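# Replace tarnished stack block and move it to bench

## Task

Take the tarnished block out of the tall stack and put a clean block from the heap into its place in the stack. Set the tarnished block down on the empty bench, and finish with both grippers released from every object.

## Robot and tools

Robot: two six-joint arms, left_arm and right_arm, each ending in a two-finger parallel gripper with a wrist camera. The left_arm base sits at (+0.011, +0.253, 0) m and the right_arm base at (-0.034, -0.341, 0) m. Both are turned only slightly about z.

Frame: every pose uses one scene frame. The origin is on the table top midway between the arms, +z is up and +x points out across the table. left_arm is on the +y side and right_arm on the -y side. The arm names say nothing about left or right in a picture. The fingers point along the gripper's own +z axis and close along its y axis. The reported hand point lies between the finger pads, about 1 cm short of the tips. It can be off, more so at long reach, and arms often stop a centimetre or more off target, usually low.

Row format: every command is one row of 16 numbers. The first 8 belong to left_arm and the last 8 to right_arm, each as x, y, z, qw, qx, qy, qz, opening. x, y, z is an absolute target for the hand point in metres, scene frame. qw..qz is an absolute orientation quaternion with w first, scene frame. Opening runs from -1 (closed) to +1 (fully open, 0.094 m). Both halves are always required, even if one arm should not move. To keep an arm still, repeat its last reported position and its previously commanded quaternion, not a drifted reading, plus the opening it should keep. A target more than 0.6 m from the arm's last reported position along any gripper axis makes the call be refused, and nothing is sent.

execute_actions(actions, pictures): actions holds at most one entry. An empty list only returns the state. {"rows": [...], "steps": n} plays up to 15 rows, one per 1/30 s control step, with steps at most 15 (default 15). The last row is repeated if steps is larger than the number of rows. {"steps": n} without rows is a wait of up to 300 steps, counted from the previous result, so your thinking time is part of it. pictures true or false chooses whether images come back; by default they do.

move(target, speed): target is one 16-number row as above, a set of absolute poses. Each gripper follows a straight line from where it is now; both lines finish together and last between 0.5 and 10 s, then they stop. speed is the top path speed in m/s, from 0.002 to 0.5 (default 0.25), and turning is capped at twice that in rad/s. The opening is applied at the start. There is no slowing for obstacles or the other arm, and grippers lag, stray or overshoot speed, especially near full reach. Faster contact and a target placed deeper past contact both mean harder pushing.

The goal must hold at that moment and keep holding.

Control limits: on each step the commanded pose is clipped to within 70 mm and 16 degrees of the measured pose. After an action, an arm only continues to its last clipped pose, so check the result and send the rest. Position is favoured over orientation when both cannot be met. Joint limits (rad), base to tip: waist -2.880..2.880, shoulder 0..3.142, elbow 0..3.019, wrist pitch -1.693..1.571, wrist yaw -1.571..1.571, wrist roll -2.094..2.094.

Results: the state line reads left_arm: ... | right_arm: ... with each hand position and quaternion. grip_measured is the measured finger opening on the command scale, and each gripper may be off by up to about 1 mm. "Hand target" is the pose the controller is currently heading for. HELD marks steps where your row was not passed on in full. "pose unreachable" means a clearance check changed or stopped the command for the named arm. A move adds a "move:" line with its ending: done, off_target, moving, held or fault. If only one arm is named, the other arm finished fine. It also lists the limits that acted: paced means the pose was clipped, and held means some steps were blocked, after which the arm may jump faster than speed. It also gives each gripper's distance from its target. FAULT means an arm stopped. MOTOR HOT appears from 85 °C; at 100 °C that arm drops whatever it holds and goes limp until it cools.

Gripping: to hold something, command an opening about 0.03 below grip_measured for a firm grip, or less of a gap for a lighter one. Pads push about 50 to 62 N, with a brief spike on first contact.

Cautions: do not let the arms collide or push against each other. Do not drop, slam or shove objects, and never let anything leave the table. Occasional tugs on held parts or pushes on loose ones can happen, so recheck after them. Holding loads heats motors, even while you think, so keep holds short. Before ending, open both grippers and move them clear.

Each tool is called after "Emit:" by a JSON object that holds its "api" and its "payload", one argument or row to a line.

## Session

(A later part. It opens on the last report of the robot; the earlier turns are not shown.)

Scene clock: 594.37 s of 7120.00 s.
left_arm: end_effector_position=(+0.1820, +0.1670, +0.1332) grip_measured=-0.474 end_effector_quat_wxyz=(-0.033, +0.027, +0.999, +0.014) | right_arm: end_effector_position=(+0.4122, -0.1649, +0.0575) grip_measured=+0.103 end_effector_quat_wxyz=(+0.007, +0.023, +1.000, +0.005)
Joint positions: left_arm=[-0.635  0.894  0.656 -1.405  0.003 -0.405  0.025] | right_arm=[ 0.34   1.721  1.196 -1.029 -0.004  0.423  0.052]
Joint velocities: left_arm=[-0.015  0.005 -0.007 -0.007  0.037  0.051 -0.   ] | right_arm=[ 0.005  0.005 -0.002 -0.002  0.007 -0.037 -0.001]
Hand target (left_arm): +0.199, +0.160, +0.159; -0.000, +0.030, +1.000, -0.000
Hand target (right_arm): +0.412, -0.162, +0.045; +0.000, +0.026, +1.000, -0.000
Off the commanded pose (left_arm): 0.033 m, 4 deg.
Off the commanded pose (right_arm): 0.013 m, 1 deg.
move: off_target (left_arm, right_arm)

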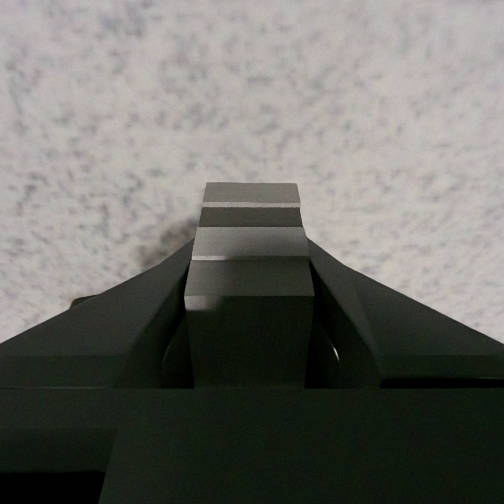

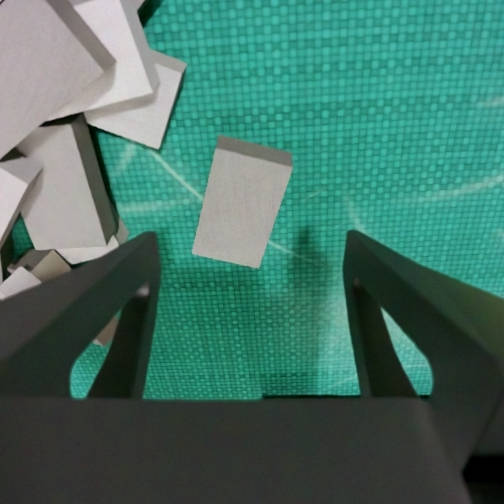

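Emit:
{"api": "move", "payload": {
  "target": [0.2,0.16,0.16,0,0.03,0.9995,0,-0.53, 0.403,-0.155,0.022,0,0.1426,0.9898,0,0.1],
  "speed": 0.04
}}

Scene clock: 617.13 s of 7120.00 s.
left_arm: end_effector_position=(+0.1823, +0.1668, +0.1336) grip_measured=-0.474 end_effector_quat_wxyz=(-0.033, +0.027, +0.999, +0.013) | right_arm: end_effector_position=(+0.4042, -0.1577, +0.0359) grip_measured=+0.103 end_effector_quat_wxyz=(+0.007, +0.138, +0.990, +0.007)
Joint positions: left_arm=[-0.635  0.894  0.658 -1.405  0.003 -0.405  0.025] | right_arm=[ 0.36   1.739  1.154 -0.967 -0.004  0.672  0.052]
Joint velocities: left_arm=[-0.005 -0.005  0.002  0.007  0.051 -0.007  0.001] | right_arm=[-0.024  0.005 -0.007  0.007 -0.022 -0.007  0.   ]
Hand target (left_arm): +0.199, +0.160, +0.159; +0.000, +0.030, +1.000, -0.000
Hand target (right_arm): +0.403, -0.155, +0.023; +0.000, +0.142, +0.990, +0.000
Off the commanded pose (left_arm): 0.033 m, 4 deg.
Off the commanded pose (right_arm): 0.014 m, 1 deg.
After step 90, 16.53 s passed at rest.
move: off_target (left_arm, right_arm)

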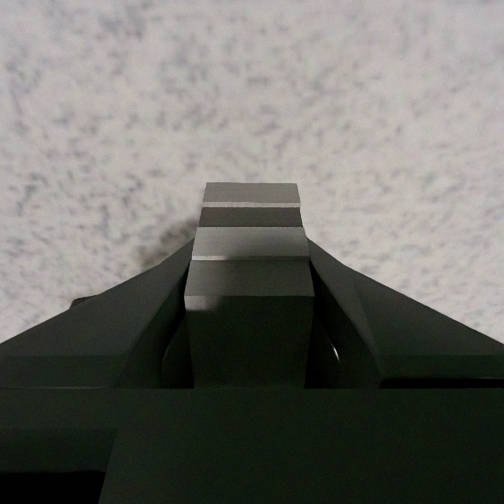

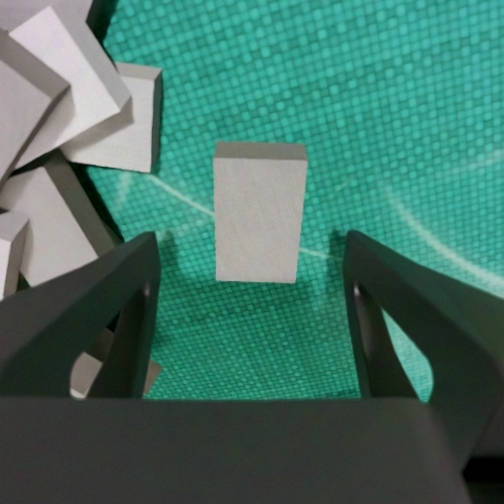

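Emit:
{"api": "move", "payload": {
  "target": [0.2,0.16,0.16,0,0.03,0.9995,0,-0.53, 0.403,-0.156,0.003,0,0.1426,0.9898,0,-0.1],
  "speed": 0.03
}}

Scene clock: 630.23 s of 7120.00 s.
left_arm: end_effector_position=(+0.1822, +0.1669, +0.1334) grip_measured=-0.474 end_effector_quat_wxyz=(-0.033, +0.027, +0.999, +0.014) | right_arm: end_effector_position=(+0.4042, -0.1577, +0.0160) grip_measured=-0.097 end_effector_quat_wxyz=(+0.006, +0.139, +0.990, +0.006)
Joint positions: left_arm=[-0.635  0.894  0.657 -1.405  0.003 -0.405  0.025] | right_arm=[ 0.36   1.771  1.136 -0.919 -0.004  0.675  0.042]
Joint velocities: left_arm=[ 0.005 -0.015  0.007  0.002  0.022  0.007 -0.   ] | right_arm=[ 0.005 -0.005 -0.002  0.002 -0.022  0.051 -0.   ]
Hand target (left_arm): +0.199, +0.160, +0.159; -0.000, +0.030, +1.000, -0.000
Hand target (right_arm): +0.403, -0.156, +0.004; +0.000, +0.142, +0.990, +0.000
Off the commanded pose (left_arm): 0.033 m, 4 deg.
Off the commanded pose (right_arm): 0.013 m, 1 deg.
After step 90, 8.63 s passed at rest.
move: off_target (left_arm, right_arm)

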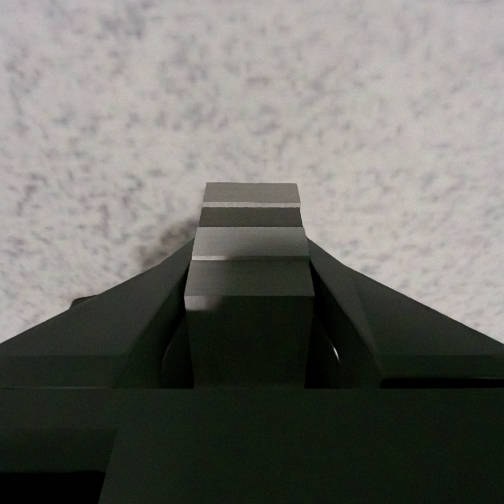

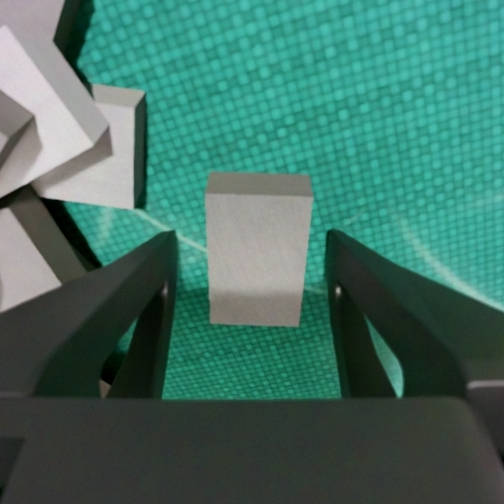

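Grip, lift and carry over the stack.

Emit:
{"api": "execute_actions", "payload": {
  "actions": [
    {"rows": [[0.2,0.16,0.16,0,0.03,0.9995,0,-0.53, 0.403,-0.156,0.003,0,0.1426,0.9898,0,-0.54]], "steps": 15}
  ],
  "pictures": false
}}

Emit:
{"api": "move", "payload": {
  "target": [0.2,0.16,0.16,0,0.03,0.9995,0,-0.53, 0.40,-0.156,0.10,0,0.1426,0.9898,0,-0.54],
  "speed": 0.08
}}

Emit:
{"api": "move", "payload": {
  "target": [0.2,0.16,0.16,0,0.03,0.9995,0,-0.53, 0.185,-0.005,0.13,0,0.052,0.9986,0,-0.54],
  "speed": 0.15
}}

Emit:
{"api": "move", "payload": {
  "target": [0.2,0.16,0.16,0,0.03,0.9995,0,-0.53, 0.179,0.002,0.06,0,0.052,0.9986,0,-0.54],
  "speed": 0.06
}}

Scene clock: 644.87 s of 7120.00 s.
left_arm: end_effector_position=(+0.1822, +0.1669, +0.1334) grip_measured=-0.474 end_effector_quat_wxyz=(-0.033, +0.027, +0.999, +0.014) | right_arm: end_effector_position=(+0.4044, -0.1578, +0.0159) grip_measured=-0.488 end_effector_quat_wxyz=(+0.007, +0.139, +0.990, +0.006)
Joint positions: left_arm=[-0.635  0.894  0.657 -1.405  0.003 -0.405  0.025] | right_arm=[ 0.36   1.771  1.136 -0.918 -0.003  0.675  0.024]
Joint velocities: left_arm=[-0.015 -0.015 -0.007 -0.002 -0.022  0.007 -0.001] | right_arm=[-0.015  0.005 -0.002  0.007 -0.007  0.022 -0.   ]
Hand target (left_arm): +0.199, +0.160, +0.159; -0.000, +0.030, +1.000, -0.000
Hand target (right_arm): +0.403, -0.156, +0.003; -0.000, +0.142, +0.990, +0.000
Off the commanded pose (left_arm): 0.033 m, 4 deg.
Off the commanded pose (right_arm): 0.013 m, 1 deg.
Steps of this call (steps 1 to 90: nothing new was sent; then 11.13 s passed at rest; steps 91 to 105: all 15 steps of this action). Readings (end_effector_position):
91: left_arm (+0.1822, +0.1669, +0.1334) | right_arm (+0.4042, -0.1577, +0.0160)
92: left_arm (+0.1822, +0.1669, +0.1334) | right_arm (+0.4043, -0.1578, +0.0160)
94: left_arm (+0.1822, +0.1669, +0.1334) | right_arm (+0.4044, -0.1578, +0.0159)
98: left_arm (+0.1822, +0.1669, +0.1334) | right_arm (+0.4044, -0.1578, +0.0159)
105: the state above

Scene clock: 646.50 s of 7120.00 s.
left_arm: end_effector_position=(+0.1822, +0.1669, +0.1334) grip_measured=-0.474 end_effector_quat_wxyz=(-0.033, +0.027, +0.999, +0.014) | right_arm: end_effector_position=(+0.3856, -0.1656, +0.0737) grip_measured=-0.488 end_effector_quat_wxyz=(-0.026, +0.140, +0.990, -0.014)
Joint positions: left_arm=[-0.635  0.894  0.657 -1.405  0.003 -0.405  0.025] | right_arm=[ 0.36   1.686  1.196 -1.14  -0.003  0.676  0.024]
Joint velocities: left_arm=[-0.005 -0.005 -0.007  0.002  0.007  0.022  0.   ] | right_arm=[ 0.015  0.005  0.027 -0.002  0.022  0.022  0.   ]
Hand target (left_arm): +0.199, +0.160, +0.159; -0.000, +0.030, +1.000, -0.000
Hand target (right_arm): +0.399, -0.156, +0.100; +0.000, +0.143, +0.990, +0.000
Off the commanded pose (left_arm): 0.033 m, 4 deg.
Off the commanded pose (right_arm): 0.031 m, 3 deg.
move: off_target (left_arm, right_arm)

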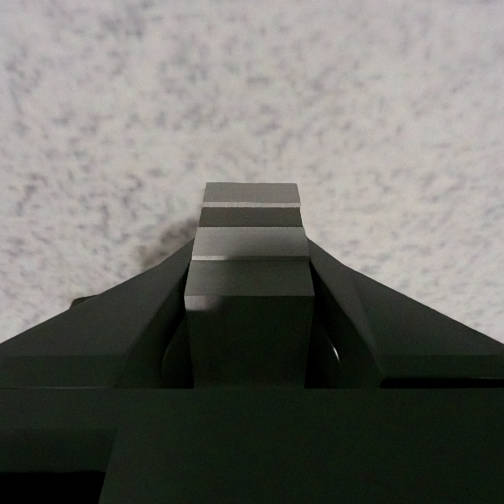

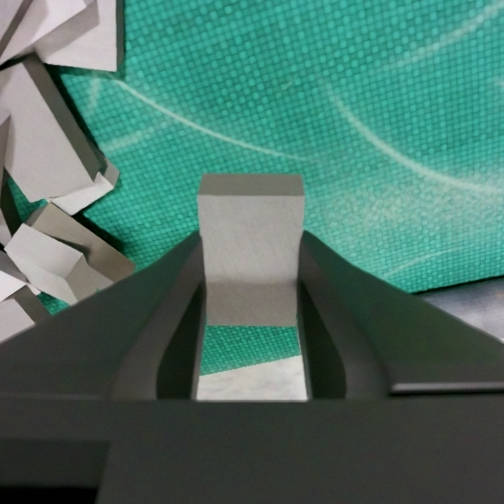

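Scene clock: 648.73 s of 7120.00 s.
left_arm: end_effector_position=(+0.1824, +0.1667, +0.1337) grip_measured=-0.474 end_effector_quat_wxyz=(-0.033, +0.027, +0.999, +0.013) | right_arm: end_effector_position=(+0.1826, -0.0116, +0.1120) grip_measured=-0.488 end_effector_quat_wxyz=(-0.006, +0.042, +0.999, -0.013)
Joint positions: left_arm=[-0.635  0.894  0.658 -1.405  0.003 -0.405  0.025] | right_arm=[ 0.955  1.475  1.054 -1.179  0.004  1.076  0.024]
Joint velocities: left_arm=[-0.015 -0.005  0.002  0.007 -0.037  0.037  0.001] | right_arm=[-0.015 -0.024 -0.002 -0.007  0.007 -0.037  0.001]
Hand target (left_arm): +0.199, +0.160, +0.159; +0.000, +0.030, +1.000, -0.000
Hand target (right_arm): +0.187, -0.009, +0.129; +0.005, +0.053, +0.999, +0.001
Off the commanded pose (left_arm): 0.032 m, 4 deg.
Off the commanded pose (right_arm): 0.019 m, 2 deg.
move: off_target (left_arm, right_arm)

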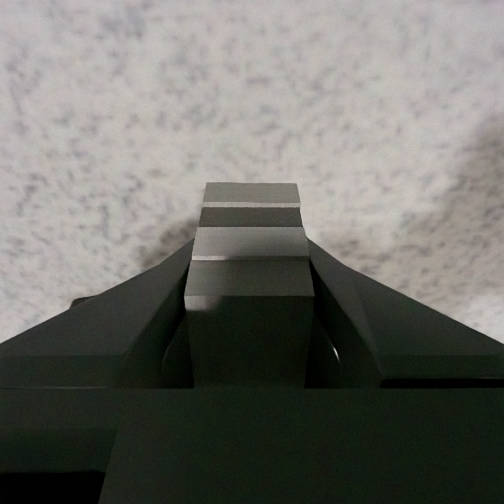

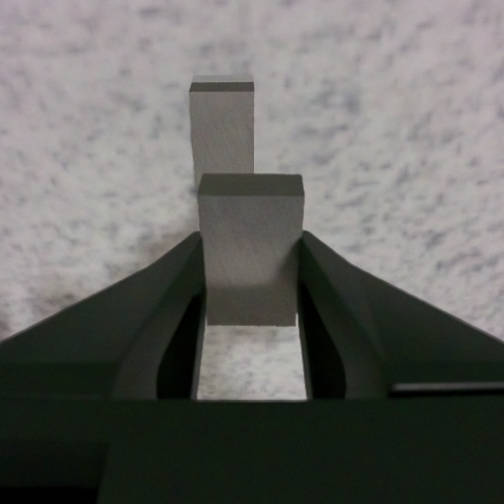

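Scene clock: 649.97 s of 7120.00 s.
left_arm: end_effector_position=(+0.1821, +0.1669, +0.1333) grip_measured=-0.474 end_effector_quat_wxyz=(-0.033, +0.027, +0.999, +0.014) | right_arm: end_effector_position=(+0.1800, -0.0027, +0.0660) grip_measured=-0.488 end_effector_quat_wxyz=(+0.003, +0.048, +0.999, +0.001)
Joint positions: left_arm=[-0.635  0.894  0.657 -1.405  0.003 -0.405  0.025] | right_arm=[ 0.973  1.53   0.979 -1.016  0.004  1.106  0.024]
Joint velocities: left_arm=[-0.015 -0.005  0.002 -0.007 -0.022 -0.037  0.001] | right_arm=[ 0.005 -0.015  0.002 -0.007 -0.037  0.007 -0.   ]
Hand target (left_arm): +0.199, +0.160, +0.159; -0.000, +0.030, +1.000, -0.000
Hand target (right_arm): +0.179, +0.002, +0.060; +0.000, +0.052, +0.999, +0.000
Off the commanded pose (left_arm): 0.033 m, 4 deg.
Off the commanded pose (right_arm): 0.008 m, 1 deg.
move: off_target (left_arm)

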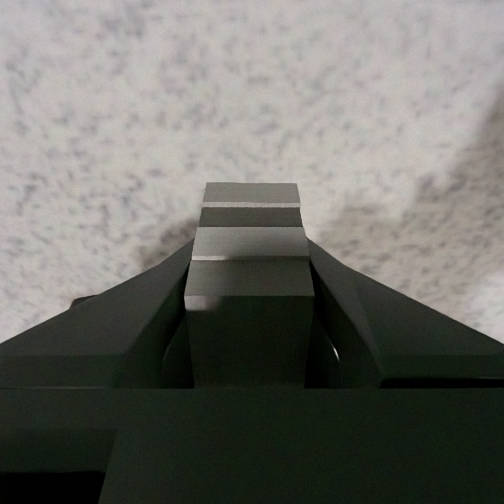

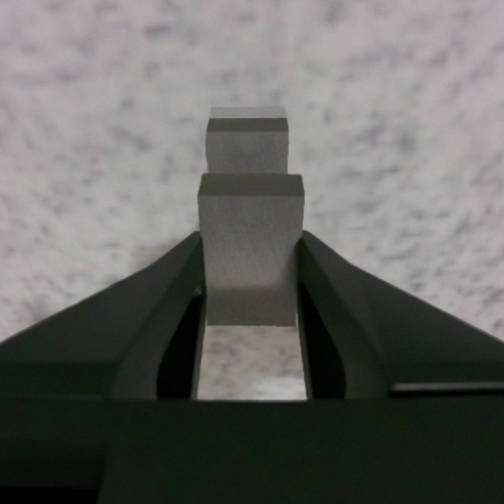

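Emit:
{"api": "move", "payload": {
  "target": [0.2,0.16,0.16,0,0.03,0.9995,0,-0.53, 0.1775,0.0005,0.034,0,0.052,0.9986,0,-0.54],
  "speed": 0.03
}}

Emit:
{"api": "zoom_image", "payload": {
  "camera": "cam_right_wrist",
  "region": [170, 110, 330, 270]
}}

Scene clock: 670.70 s of 7120.00 s.
left_arm: end_effector_position=(+0.1822, +0.1669, +0.1334) grip_measured=-0.474 end_effector_quat_wxyz=(-0.033, +0.027, +0.999, +0.014) | right_arm: end_effector_position=(+0.1796, -0.0033, +0.0414) grip_measured=-0.488 end_effector_quat_wxyz=(+0.004, +0.049, +0.999, +0.003)
Joint positions: left_arm=[-0.635  0.894  0.657 -1.405  0.003 -0.405  0.025] | right_arm=[ 0.973  1.565  0.944 -0.941  0.004  1.107  0.024]
Joint velocities: left_arm=[-0.015 -0.005  0.002  0.002  0.007  0.007 -0.001] | right_arm=[-0.005 -0.015 -0.012 -0.012  0.007 -0.081  0.   ]
Hand target (left_arm): +0.199, +0.160, +0.159; -0.000, +0.030, +1.000, -0.000
Hand target (right_arm): +0.177, +0.000, +0.034; +0.000, +0.052, +0.999, +0.000
Off the commanded pose (left_arm): 0.033 m, 4 deg.
Off the commanded pose (right_arm): 0.009 m, 1 deg.
After step 90, 16.20 s passed at rest.
move: off_target (left_arm)

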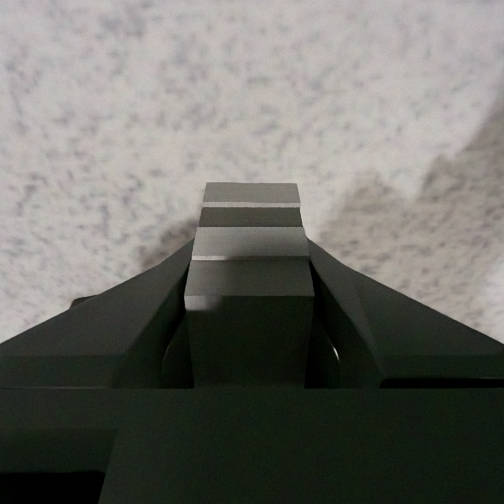

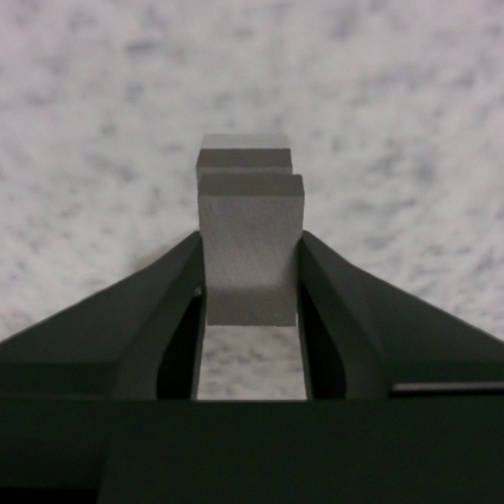

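Region (170, 110, 330, 270) of cam_right_wrist's 504x504 image, scaled by 3.150, with more detail than that image has.

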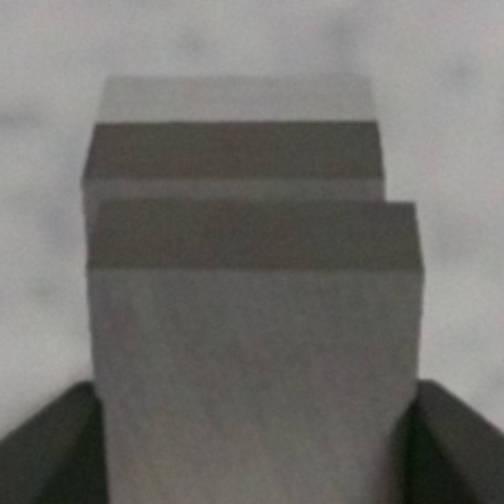

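Emit:
{"api": "move", "payload": {
  "target": [0.2,0.16,0.16,0,0.03,0.9995,0,-0.53, 0.177,0.0035,0.033,0,0.052,0.9986,0,-0.54],
  "speed": 0.01
}}

Emit:
{"api": "zoom_image", "payload": {
  "camera": "cam_right_wrist",
  "region": [170, 110, 330, 270]
}}

Scene clock: 682.13 s of 7120.00 s.
left_arm: end_effector_position=(+0.1823, +0.1668, +0.1336) grip_measured=-0.474 end_effector_quat_wxyz=(-0.033, +0.027, +0.999, +0.013) | right_arm: end_effector_position=(+0.1779, -0.0021, +0.0393) grip_measured=-0.488 end_effector_quat_wxyz=(+0.003, +0.049, +0.999, +0.001)
Joint positions: left_arm=[-0.635  0.894  0.658 -1.405  0.003 -0.405  0.025] | right_arm=[ 0.978  1.571  0.944 -0.939  0.004  1.112  0.024]
Joint velocities: left_arm=[-0.015 -0.015  0.002  0.002 -0.081  0.007 -0.001] | right_arm=[ 0.005 -0.005 -0.002 -0.007  0.007  0.037  0.001]
Hand target (left_arm): +0.199, +0.160, +0.159; +0.000, +0.030, +1.000, -0.000
Hand target (right_arm): +0.177, +0.003, +0.033; +0.000, +0.052, +0.999, +0.000
Off the commanded pose (left_arm): 0.033 m, 4 deg.
Off the commanded pose (right_arm): 0.008 m, 0 deg.
After step 90, 4.63 s passed at rest.
move: off_target (left_arm)

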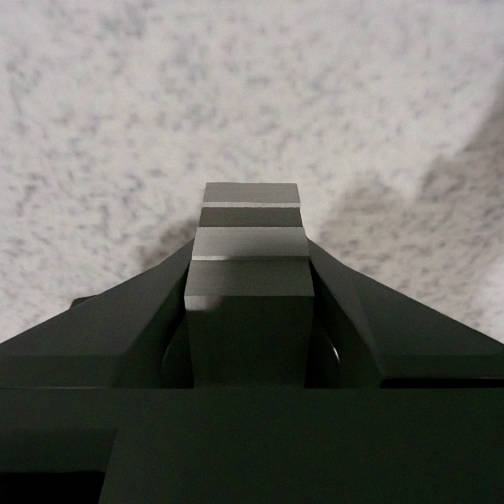

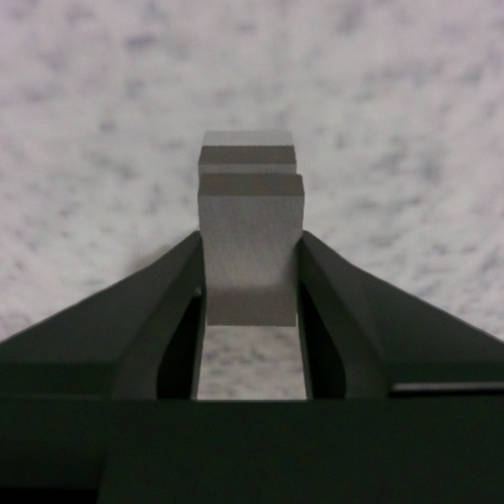

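Region (170, 110, 330, 270) of cam_right_wrist's 504x504 image, scaled by 3.150, with more detail than that image has.

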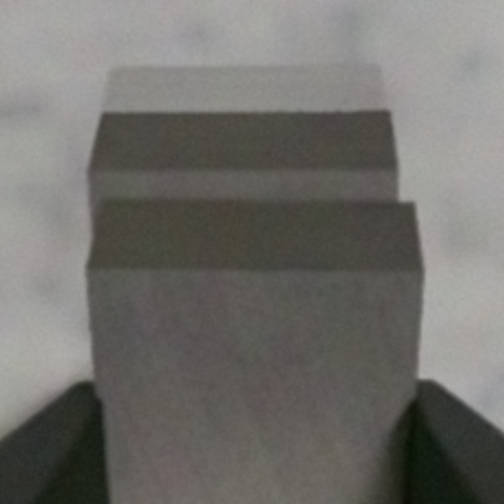

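Emit:
{"api": "move", "payload": {
  "target": [0.2,0.16,0.16,0,0.03,0.9995,0,-0.53, 0.178,0.0045,0.031,0,0.052,0.9986,0,-0.54],
  "speed": 0.01
}}

Emit:
{"api": "execute_actions", "payload": {
  "actions": [
    {"rows": [[0.2,0.16,0.16,0,0.03,0.9995,0,-0.53, 0.178,0.0045,0.031,0,0.052,0.9986,0,1]], "steps": 15}
  ]
}}

Scene clock: 693.70 s of 7120.00 s.
left_arm: end_effector_position=(+0.1823, +0.1668, +0.1336) grip_measured=-0.474 end_effector_quat_wxyz=(-0.033, +0.027, +0.999, +0.013) | right_arm: end_effector_position=(+0.1781, -0.0017, +0.0378) grip_measured=-0.488 end_effector_quat_wxyz=(+0.003, +0.049, +0.999, +0.001)
Joint positions: left_arm=[-0.635  0.894  0.658 -1.405  0.003 -0.405  0.025] | right_arm=[ 0.978  1.574  0.944 -0.936  0.004  1.112  0.024]
Joint velocities: left_arm=[-0.015 -0.015  0.007  0.002 -0.037 -0.007  0.   ] | right_arm=[ 0.005 -0.015 -0.007 -0.007 -0.037  0.051  0.   ]
Hand target (left_arm): +0.199, +0.160, +0.159; -0.000, +0.030, +1.000, -0.000
Hand target (right_arm): +0.178, +0.004, +0.031; +0.000, +0.052, +0.999, +0.000
Off the commanded pose (left_arm): 0.033 m, 4 deg.
Off the commanded pose (right_arm): 0.009 m, 0 deg.
After step 90, 4.80 s passed at rest.
move: off_target (left_arm)

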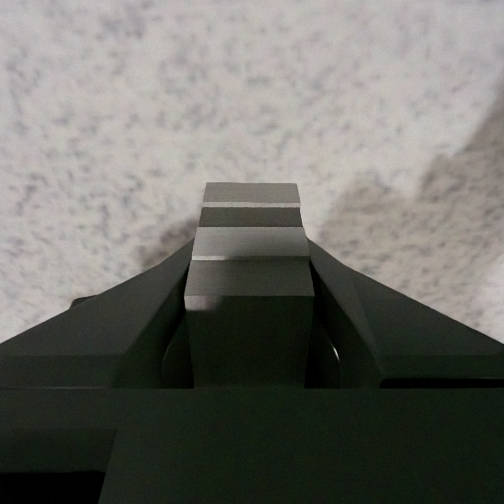

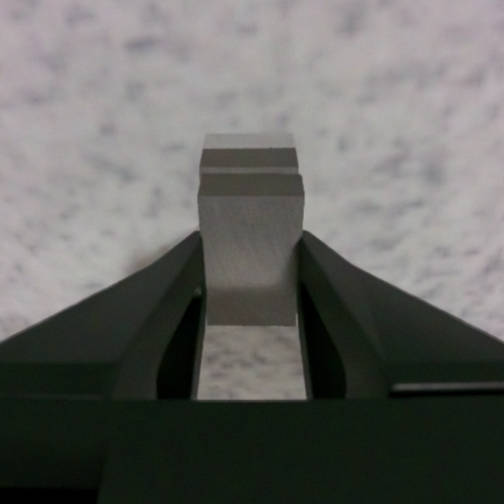

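Scene clock: 694.20 s of 7120.00 s.
left_arm: end_effector_position=(+0.1823, +0.1668, +0.1336) grip_measured=-0.474 end_effector_quat_wxyz=(-0.033, +0.027, +0.999, +0.013) | right_arm: end_effector_position=(+0.1783, -0.0013, +0.0378) grip_measured=+1.000 end_effector_quat_wxyz=(+0.003, +0.049, +0.999, +0.002)
Joint positions: left_arm=[-0.635  0.894  0.658 -1.405  0.003 -0.405  0.025] | right_arm=[ 0.978  1.574  0.944 -0.934  0.004  1.112  0.094]
Joint velocities: left_arm=[-0.015 -0.005  0.007 -0.012 -0.007 -0.007  0.   ] | right_arm=[-0.005 -0.005 -0.007  0.002  0.007 -0.037  0.   ]
Hand target (left_arm): +0.199, +0.160, +0.159; -0.000, +0.030, +1.000, -0.000
Hand target (right_arm): +0.178, +0.004, +0.031; +0.000, +0.052, +0.999, +0.000
Off the commanded pose (left_arm): 0.033 m, 4 deg.
Off the commanded pose (right_arm): 0.009 m, 1 deg.
Steps of this call (steps 1 to 15: all 15 steps of this action). Readings (end_effector_position):
1: left_arm (+0.1823, +0.1668, +0.1336) | right_arm (+0.1781, -0.0017, +0.0378)
2: left_arm (+0.1823, +0.1668, +0.1336) | right_arm (+0.1782, -0.0016, +0.0378)
4: left_arm (+0.1823, +0.1668, +0.1336) | right_arm (+0.1783, -0.0014, +0.0378)
8: left_arm (+0.1823, +0.1668, +0.1336) | right_arm (+0.1783, -0.0013, +0.0378)
15: the state above

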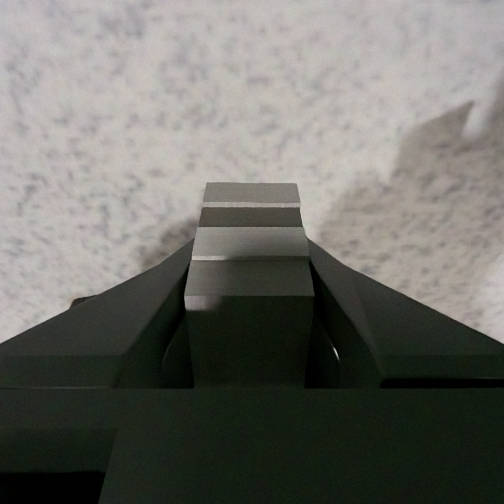

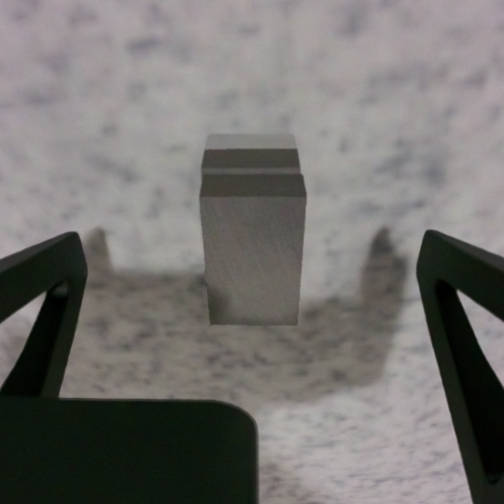

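Emit:
{"api": "move", "payload": {
  "target": [0.2,0.16,0.16,0,0.03,0.9995,0,-0.53, 0.185,0.01,0.11,0,0.052,0.9986,0,1],
  "speed": 0.08
}}

Emit:
{"api": "move", "payload": {
  "target": [0.19,-0.008,0.16,0,0.03,0.9995,0,-0.53, 0.232,-0.138,0.085,-0.2493,0.5331,0.7906,0.1681,1],
  "speed": 0.12
}}

Emit:
{"api": "move", "payload": {
  "target": [0.182,-0.003,0.075,0,0.03,0.9995,0,-0.53, 0.232,-0.138,0.085,-0.2493,0.5331,0.7906,0.1681,1],
  "speed": 0.05
}}

Scene clock: 706.57 s of 7120.00 s.
left_arm: end_effector_position=(+0.1821, +0.1669, +0.1333) grip_measured=-0.474 end_effector_quat_wxyz=(-0.033, +0.027, +0.999, +0.014) | right_arm: end_effector_position=(+0.1776, -0.0025, +0.0886) grip_measured=+1.000 end_effector_quat_wxyz=(-0.011, +0.049, +0.998, -0.023)
Joint positions: left_arm=[-0.635  0.894  0.657 -1.405  0.003 -0.405  0.025] | right_arm=[ 0.978  1.529  1.046 -1.137  0.004  1.112  0.094]
Joint velocities: left_arm=[-0.015  0.005 -0.027  0.002 -0.081 -0.022 -0.001] | right_arm=[-0.005 -0.024  0.022 -0.012  0.081 -0.051  0.   ]
Hand target (left_arm): +0.199, +0.160, +0.159; -0.000, +0.030, +1.000, -0.000
Hand target (right_arm): +0.185, +0.010, +0.109; -0.000, +0.052, +0.999, +0.000
Off the commanded pose (left_arm): 0.033 m, 4 deg.
Off the commanded pose (right_arm): 0.026 m, 3 deg.
After step 90, 8.10 s passed at rest.
move: off_target (left_arm, right_arm)

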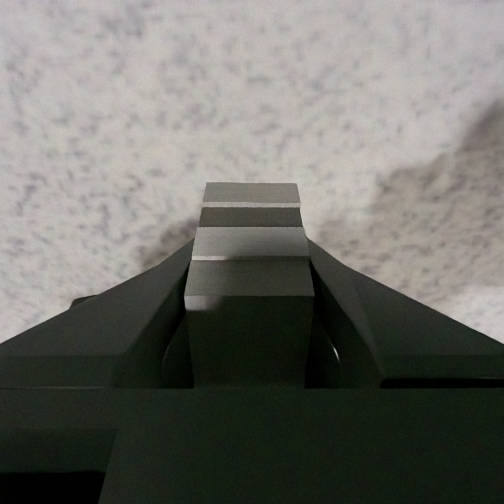

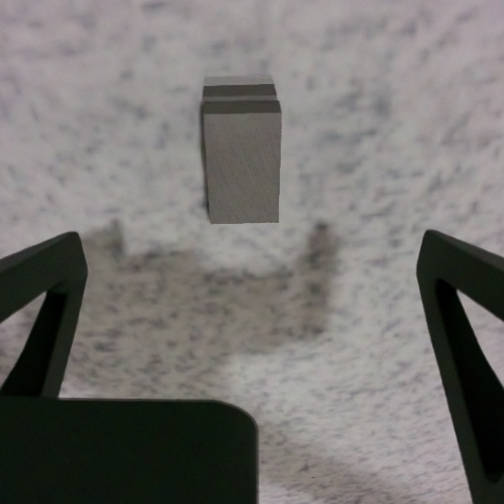

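Scene clock: 712.07 s of 7120.00 s.
left_arm: end_effector_position=(+0.1784, +0.0141, +0.1383) grip_measured=-0.474 end_effector_quat_wxyz=(-0.020, +0.034, +0.999, +0.028) | right_arm: end_effector_position=(+0.2250, -0.1352, +0.0760) grip_measured=+1.000 end_effector_quat_wxyz=(-0.258, +0.531, +0.792, +0.154)
Joint positions: left_arm=[-1.134  1.198  0.866 -1.308 -0.001 -0.89   0.025] | right_arm=[ 0.335  1.384  0.756 -0.992 -0.609  1.537  0.094]
Joint velocities: left_arm=[-0.005 -0.015 -0.007  0.012 -0.037 -0.007 -0.   ] | right_arm=[-0.024 -0.005 -0.002 -0.012 -0.007 -0.022  0.   ]
Hand target (left_arm): +0.190, -0.007, +0.159; +0.002, +0.030, +1.000, +0.002
Hand target (right_arm): +0.228, -0.135, +0.083; -0.252, +0.535, +0.789, +0.166
Off the commanded pose (left_arm): 0.033 m, 4 deg.
Off the commanded pose (right_arm): 0.012 m, 2 deg.
move: off_target (left_arm, right_arm); limits=held; held on 17 of 165 steps (left_arm)
pose unreachable (left arm): on one or more control steps of this call this arm could not follow its commanded pose, so it was not sent that pose on those steps. It may still have moved: this result reports where it is.
cause: the commanded pose would bring a part of the arm too close to another arm (this arm's wrist (the part past joint 4) and the other arm's wrist (the part past joint 4)).

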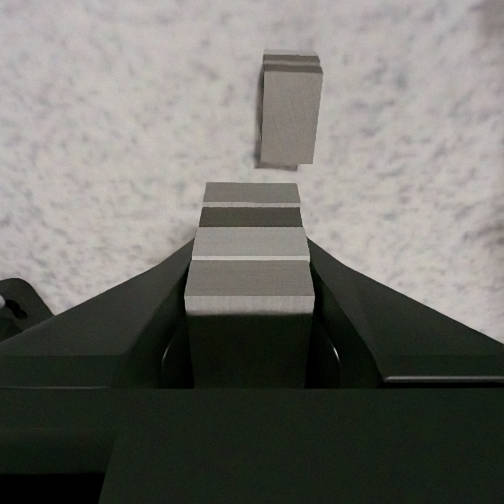

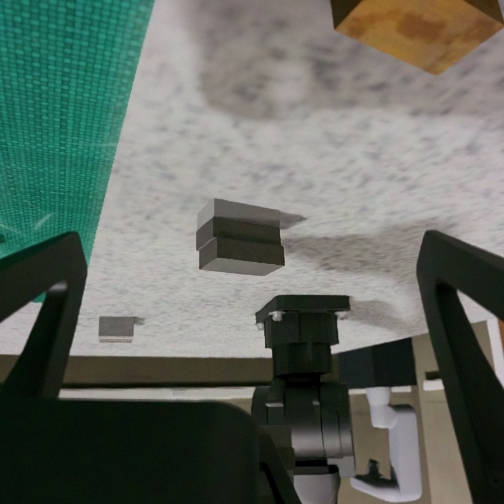

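Scene clock: 713.70 s of 7120.00 s.
left_arm: end_effector_position=(+0.1810, +0.0057, +0.0715) grip_measured=-0.474 end_effector_quat_wxyz=(-0.006, +0.033, +0.999, +0.009) | right_arm: end_effector_position=(+0.2268, -0.1375, +0.0760) grip_measured=+1.000 end_effector_quat_wxyz=(-0.257, +0.534, +0.790, +0.155)
Joint positions: left_arm=[-1.143  1.277  0.74  -1.056 -0.001 -0.902  0.025] | right_arm=[ 0.327  1.384  0.756 -0.992 -0.609  1.537  0.094]
Joint velocities: left_arm=[-0.005 -0.005  0.012 -0.002  0.007 -0.007 -0.001] | right_arm=[-0.015 -0.005  0.012 -0.007 -0.007 -0.066  0.   ]
Hand target (left_arm): +0.182, -0.003, +0.075; -0.001, +0.030, +1.000, -0.000
Hand target (right_arm): +0.232, -0.138, +0.085; -0.249, +0.533, +0.791, +0.168
Off the commanded pose (left_arm): 0.009 m, 1 deg.
Off the commanded pose (right_arm): 0.010 m, 2 deg.
move: done

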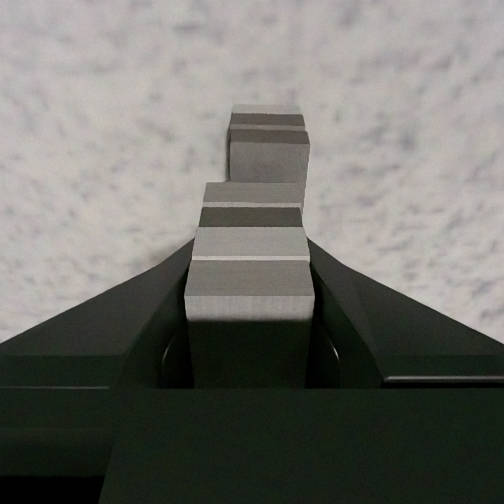

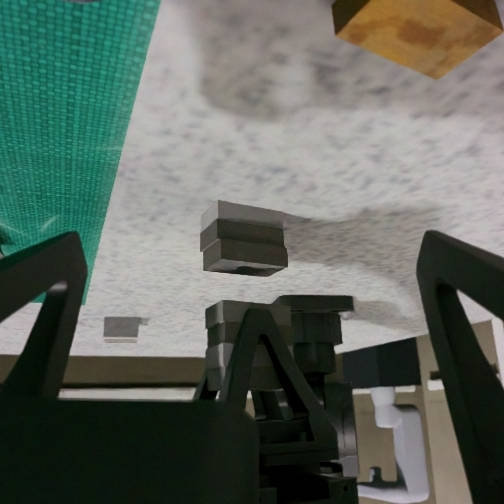

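Emit:
{"api": "move", "payload": {
  "target": [0.186,-0.010,0.063,0,0.035,0.9994,0,-0.53, 0.232,-0.138,0.085,-0.2493,0.5331,0.7906,0.1681,1],
  "speed": 0.02
}}

Emit:
{"api": "zoom_image", "payload": {
  "camera": "cam_left_wrist",
  "region": [170, 100, 330, 260]
}}

Scene clock: 733.73 s of 7120.00 s.
left_arm: end_effector_position=(+0.1826, +0.0021, +0.0577) grip_measured=-0.474 end_effector_quat_wxyz=(-0.008, +0.034, +0.999, +0.012) | right_arm: end_effector_position=(+0.2268, -0.1375, +0.0761) grip_measured=+1.000 end_effector_quat_wxyz=(-0.257, +0.534, +0.790, +0.155)
Joint positions: left_arm=[-1.145  1.316  0.732 -1.016 -0.001 -0.902  0.025] | right_arm=[ 0.327  1.384  0.756 -0.992 -0.609  1.537  0.094]
Joint velocities: left_arm=[-0.015 -0.005 -0.012 -0.002 -0.022  0.022 -0.001] | right_arm=[-0.005 -0.005  0.007  0.012  0.022  0.022  0.   ]
Hand target (left_arm): +0.186, -0.010, +0.063; -0.000, +0.035, +0.999, +0.000
Hand target (right_arm): +0.232, -0.138, +0.085; -0.249, +0.533, +0.791, +0.168
Off the commanded pose (left_arm): 0.014 m, 2 deg.
Off the commanded pose (right_arm): 0.010 m, 2 deg.
After step 90, 15.87 s passed at rest.
move: off_target (left_arm)

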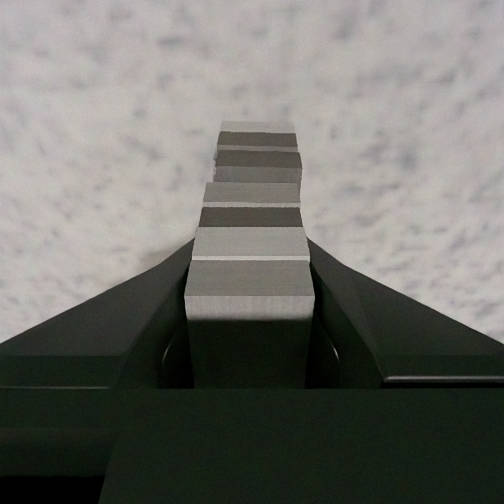

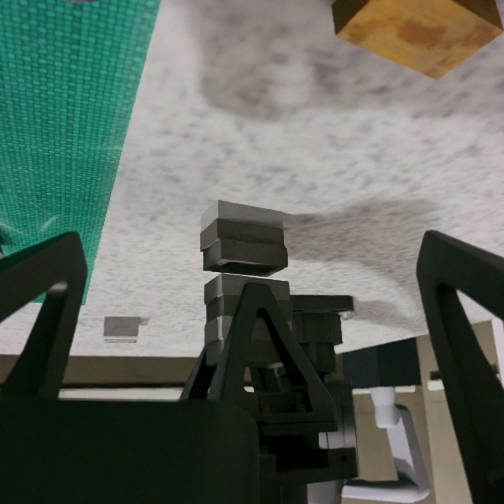

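Region (170, 100, 330, 260) of cam_left_wrist's 504x504 image, scaled by 3.150, with more detail than that image has.

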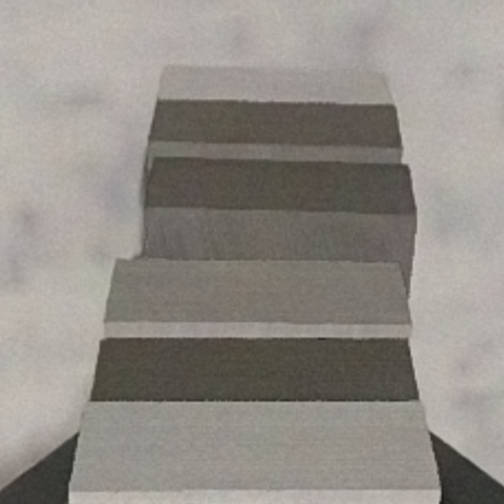

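Emit:
{"api": "move", "payload": {
  "target": [0.186,-0.010,0.061,0.008,0.035,0.9993,-0.012,-0.53, 0.232,-0.138,0.085,-0.2493,0.5331,0.7906,0.1681,1],
  "speed": 0.015
}}

Emit:
{"api": "zoom_image", "payload": {
  "camera": "cam_left_wrist",
  "region": [170, 100, 330, 260]
}}

Scene clock: 746.07 s of 7120.00 s.
left_arm: end_effector_position=(+0.1848, -0.0011, +0.0545) grip_measured=-0.474 end_effector_quat_wxyz=(-0.001, +0.034, +0.999, +0.002) | right_arm: end_effector_position=(+0.2268, -0.1375, +0.0761) grip_measured=+1.000 end_effector_quat_wxyz=(-0.257, +0.534, +0.790, +0.155)
Joint positions: left_arm=[-1.145  1.316  0.722 -0.982 -0.001 -0.902  0.025] | right_arm=[ 0.327  1.384  0.756 -0.992 -0.609  1.537  0.094]
Joint velocities: left_arm=[-0.005 -0.005  0.007 -0.007 -0.022  0.022  0.002] | right_arm=[ 0.024 -0.015  0.002 -0.002 -0.066 -0.037  0.   ]
Hand target (left_arm): +0.186, -0.010, +0.061; +0.008, +0.035, +0.999, -0.012
Hand target (right_arm): +0.232, -0.138, +0.085; -0.249, +0.533, +0.791, +0.168
Off the commanded pose (left_arm): 0.011 m, 2 deg.
Off the commanded pose (right_arm): 0.010 m, 2 deg.
After step 90, 7.17 s passed at rest.
move: off_target (left_arm)

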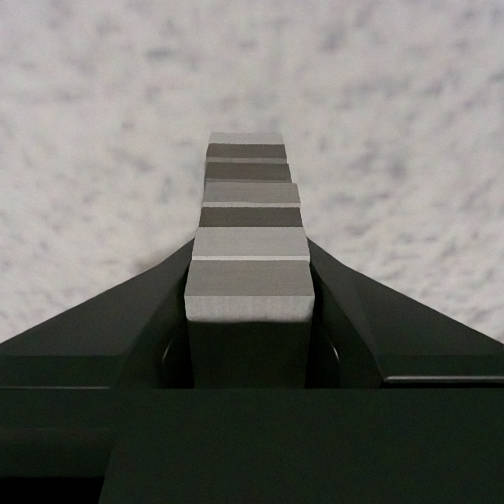

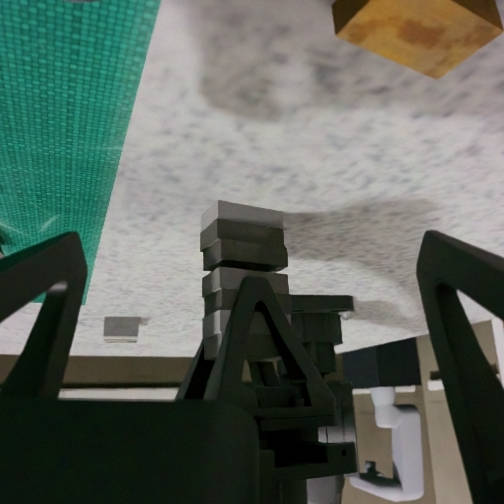

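Region (170, 100, 330, 260) of cam_left_wrist's 504x504 image, scaled by 3.150, with more detail than that image has.

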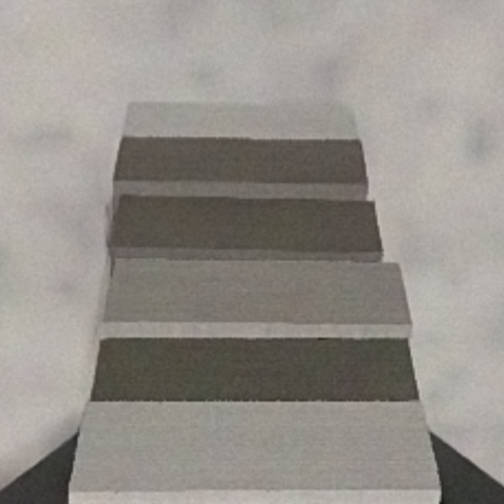

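Emit:
{"api": "move", "payload": {
  "target": [0.1853,-0.0088,0.0555,0.008,0.035,0.9993,-0.012,-0.53, 0.232,-0.138,0.085,-0.2493,0.5331,0.7906,0.1681,1],
  "speed": 0.01
}}

Emit:
{"api": "zoom_image", "payload": {
  "camera": "cam_right_wrist",
  "region": [160, 180, 340, 360]
}}

Emit:
{"api": "zoom_image", "payload": {
  "camera": "cam_left_wrist",
  "region": [170, 100, 330, 260]
}}

Scene clock: 761.83 s of 7120.00 s.
left_arm: end_effector_position=(+0.1845, -0.0007, +0.0514) grip_measured=-0.474 end_effector_quat_wxyz=(+0.001, +0.034, +0.999, -0.000) | right_arm: end_effector_position=(+0.2268, -0.1375, +0.0761) grip_measured=+1.000 end_effector_quat_wxyz=(-0.257, +0.534, +0.790, +0.155)
Joint positions: left_arm=[-1.145  1.316  0.712 -0.965 -0.001 -0.902  0.025] | right_arm=[ 0.327  1.384  0.756 -0.992 -0.609  1.537  0.094]
Joint velocities: left_arm=[ 0.005  0.005 -0.012 -0.012 -0.037 -0.051  0.   ] | right_arm=[-0.024 -0.015  0.002 -0.022 -0.007  0.051  0.   ]
Hand target (left_arm): +0.185, -0.009, +0.056; +0.008, +0.035, +0.999, -0.012
Hand target (right_arm): +0.232, -0.138, +0.085; -0.249, +0.533, +0.791, +0.168
Off the commanded pose (left_arm): 0.009 m, 2 deg.
Off the commanded pose (right_arm): 0.010 m, 2 deg.
After step 90, 10.83 s passed at rest.
move: done

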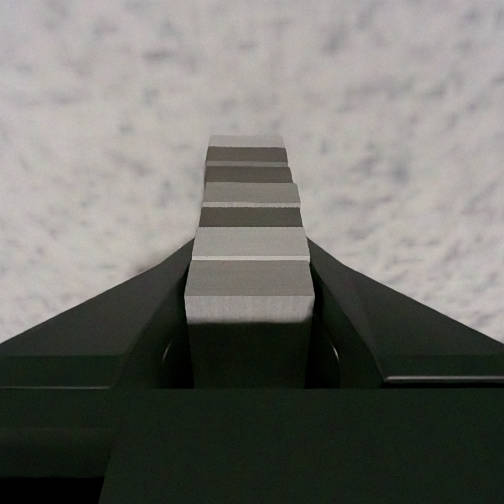

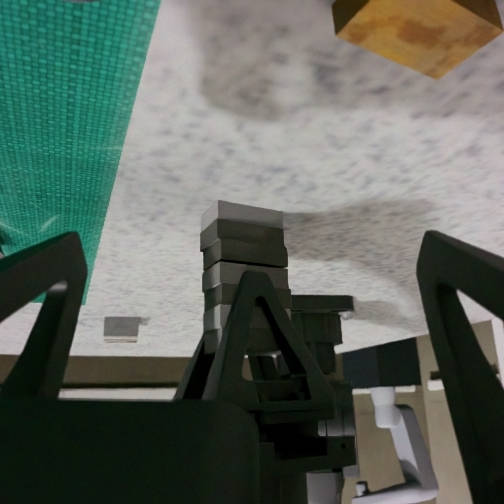

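Region (160, 180, 340, 360) of cam_right_wrist's 504x504 image, scaled by 2.800, with more detail than that image has.

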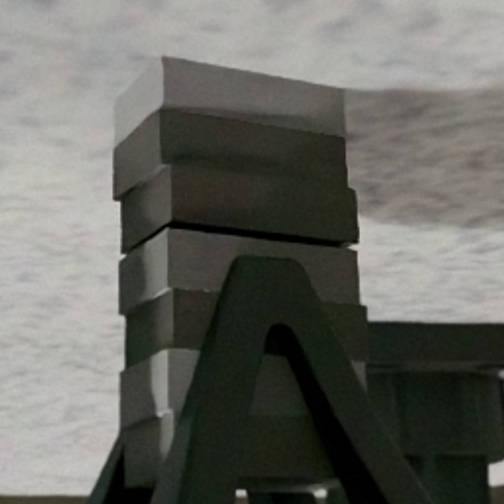

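Region (170, 100, 330, 260) of cam_left_wrist's 504x504 image, scaled by 3.150, with more detail than that image has.

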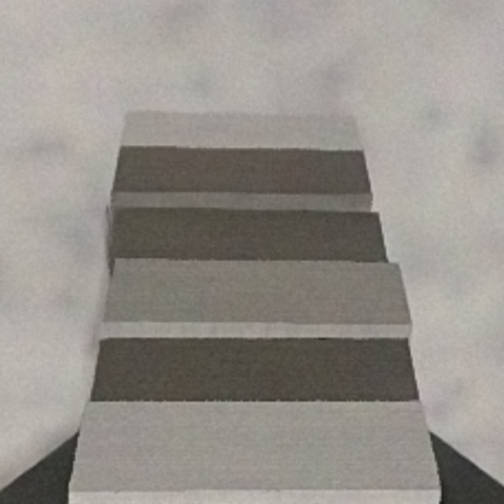

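About 2 mm gap remains. Lower a little more.

Emit:
{"api": "move", "payload": {
  "target": [0.1848,-0.008,0.052,0.008,0.035,0.9993,-0.012,-0.53, 0.232,-0.138,0.085,-0.2493,0.5331,0.7906,0.1681,1],
  "speed": 0.008
}}

Emit:
{"api": "zoom_image", "payload": {
  "camera": "cam_right_wrist",
  "region": [160, 180, 340, 360]
}}

Scene clock: 770.40 s of 7120.00 s.
left_arm: end_effector_position=(+0.1830, +0.0015, +0.0494) grip_measured=-0.474 end_effector_quat_wxyz=(-0.001, +0.034, +0.999, +0.002) | right_arm: end_effector_position=(+0.2268, -0.1375, +0.0761) grip_measured=+1.000 end_effector_quat_wxyz=(-0.257, +0.534, +0.790, +0.155)
Joint positions: left_arm=[-1.145  1.316  0.706 -0.964 -0.001 -0.902  0.025] | right_arm=[ 0.327  1.384  0.756 -0.992 -0.609  1.537  0.094]
Joint velocities: left_arm=[ 0.005 -0.005 -0.007 -0.002  0.022 -0.022  0.   ] | right_arm=[-0.005 -0.005 -0.012  0.007  0.022 -0.007  0.   ]
Hand target (left_arm): +0.185, -0.008, +0.052; +0.008, +0.035, +0.999, -0.012
Hand target (right_arm): +0.232, -0.138, +0.085; -0.249, +0.533, +0.791, +0.168
Off the commanded pose (left_arm): 0.010 m, 2 deg.
Off the commanded pose (right_arm): 0.010 m, 2 deg.
After step 90, 3.43 s passed at rest.
move: done

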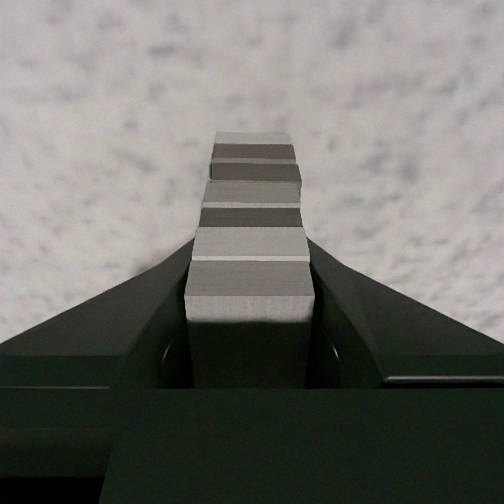

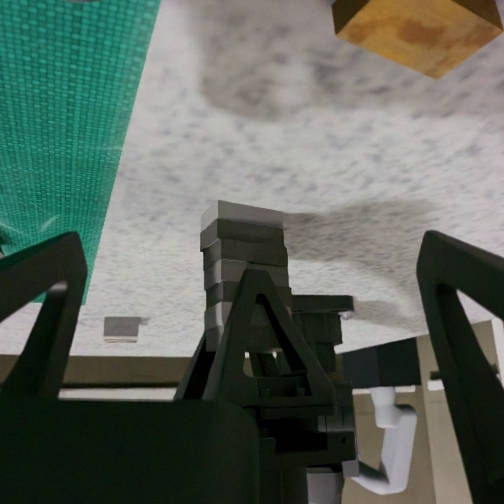

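Region (160, 180, 340, 360) of cam_right_wrist's 504x504 image, scaled by 2.800, with more detail than that image has.

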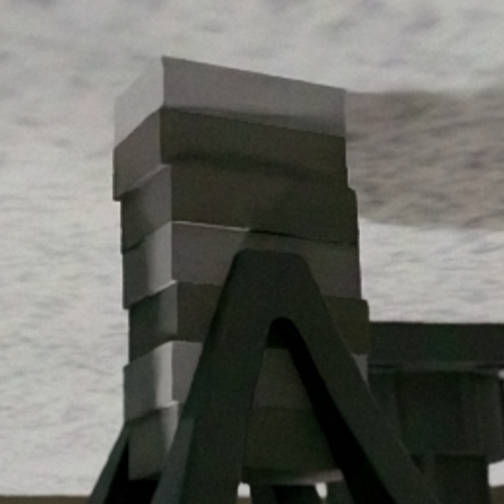

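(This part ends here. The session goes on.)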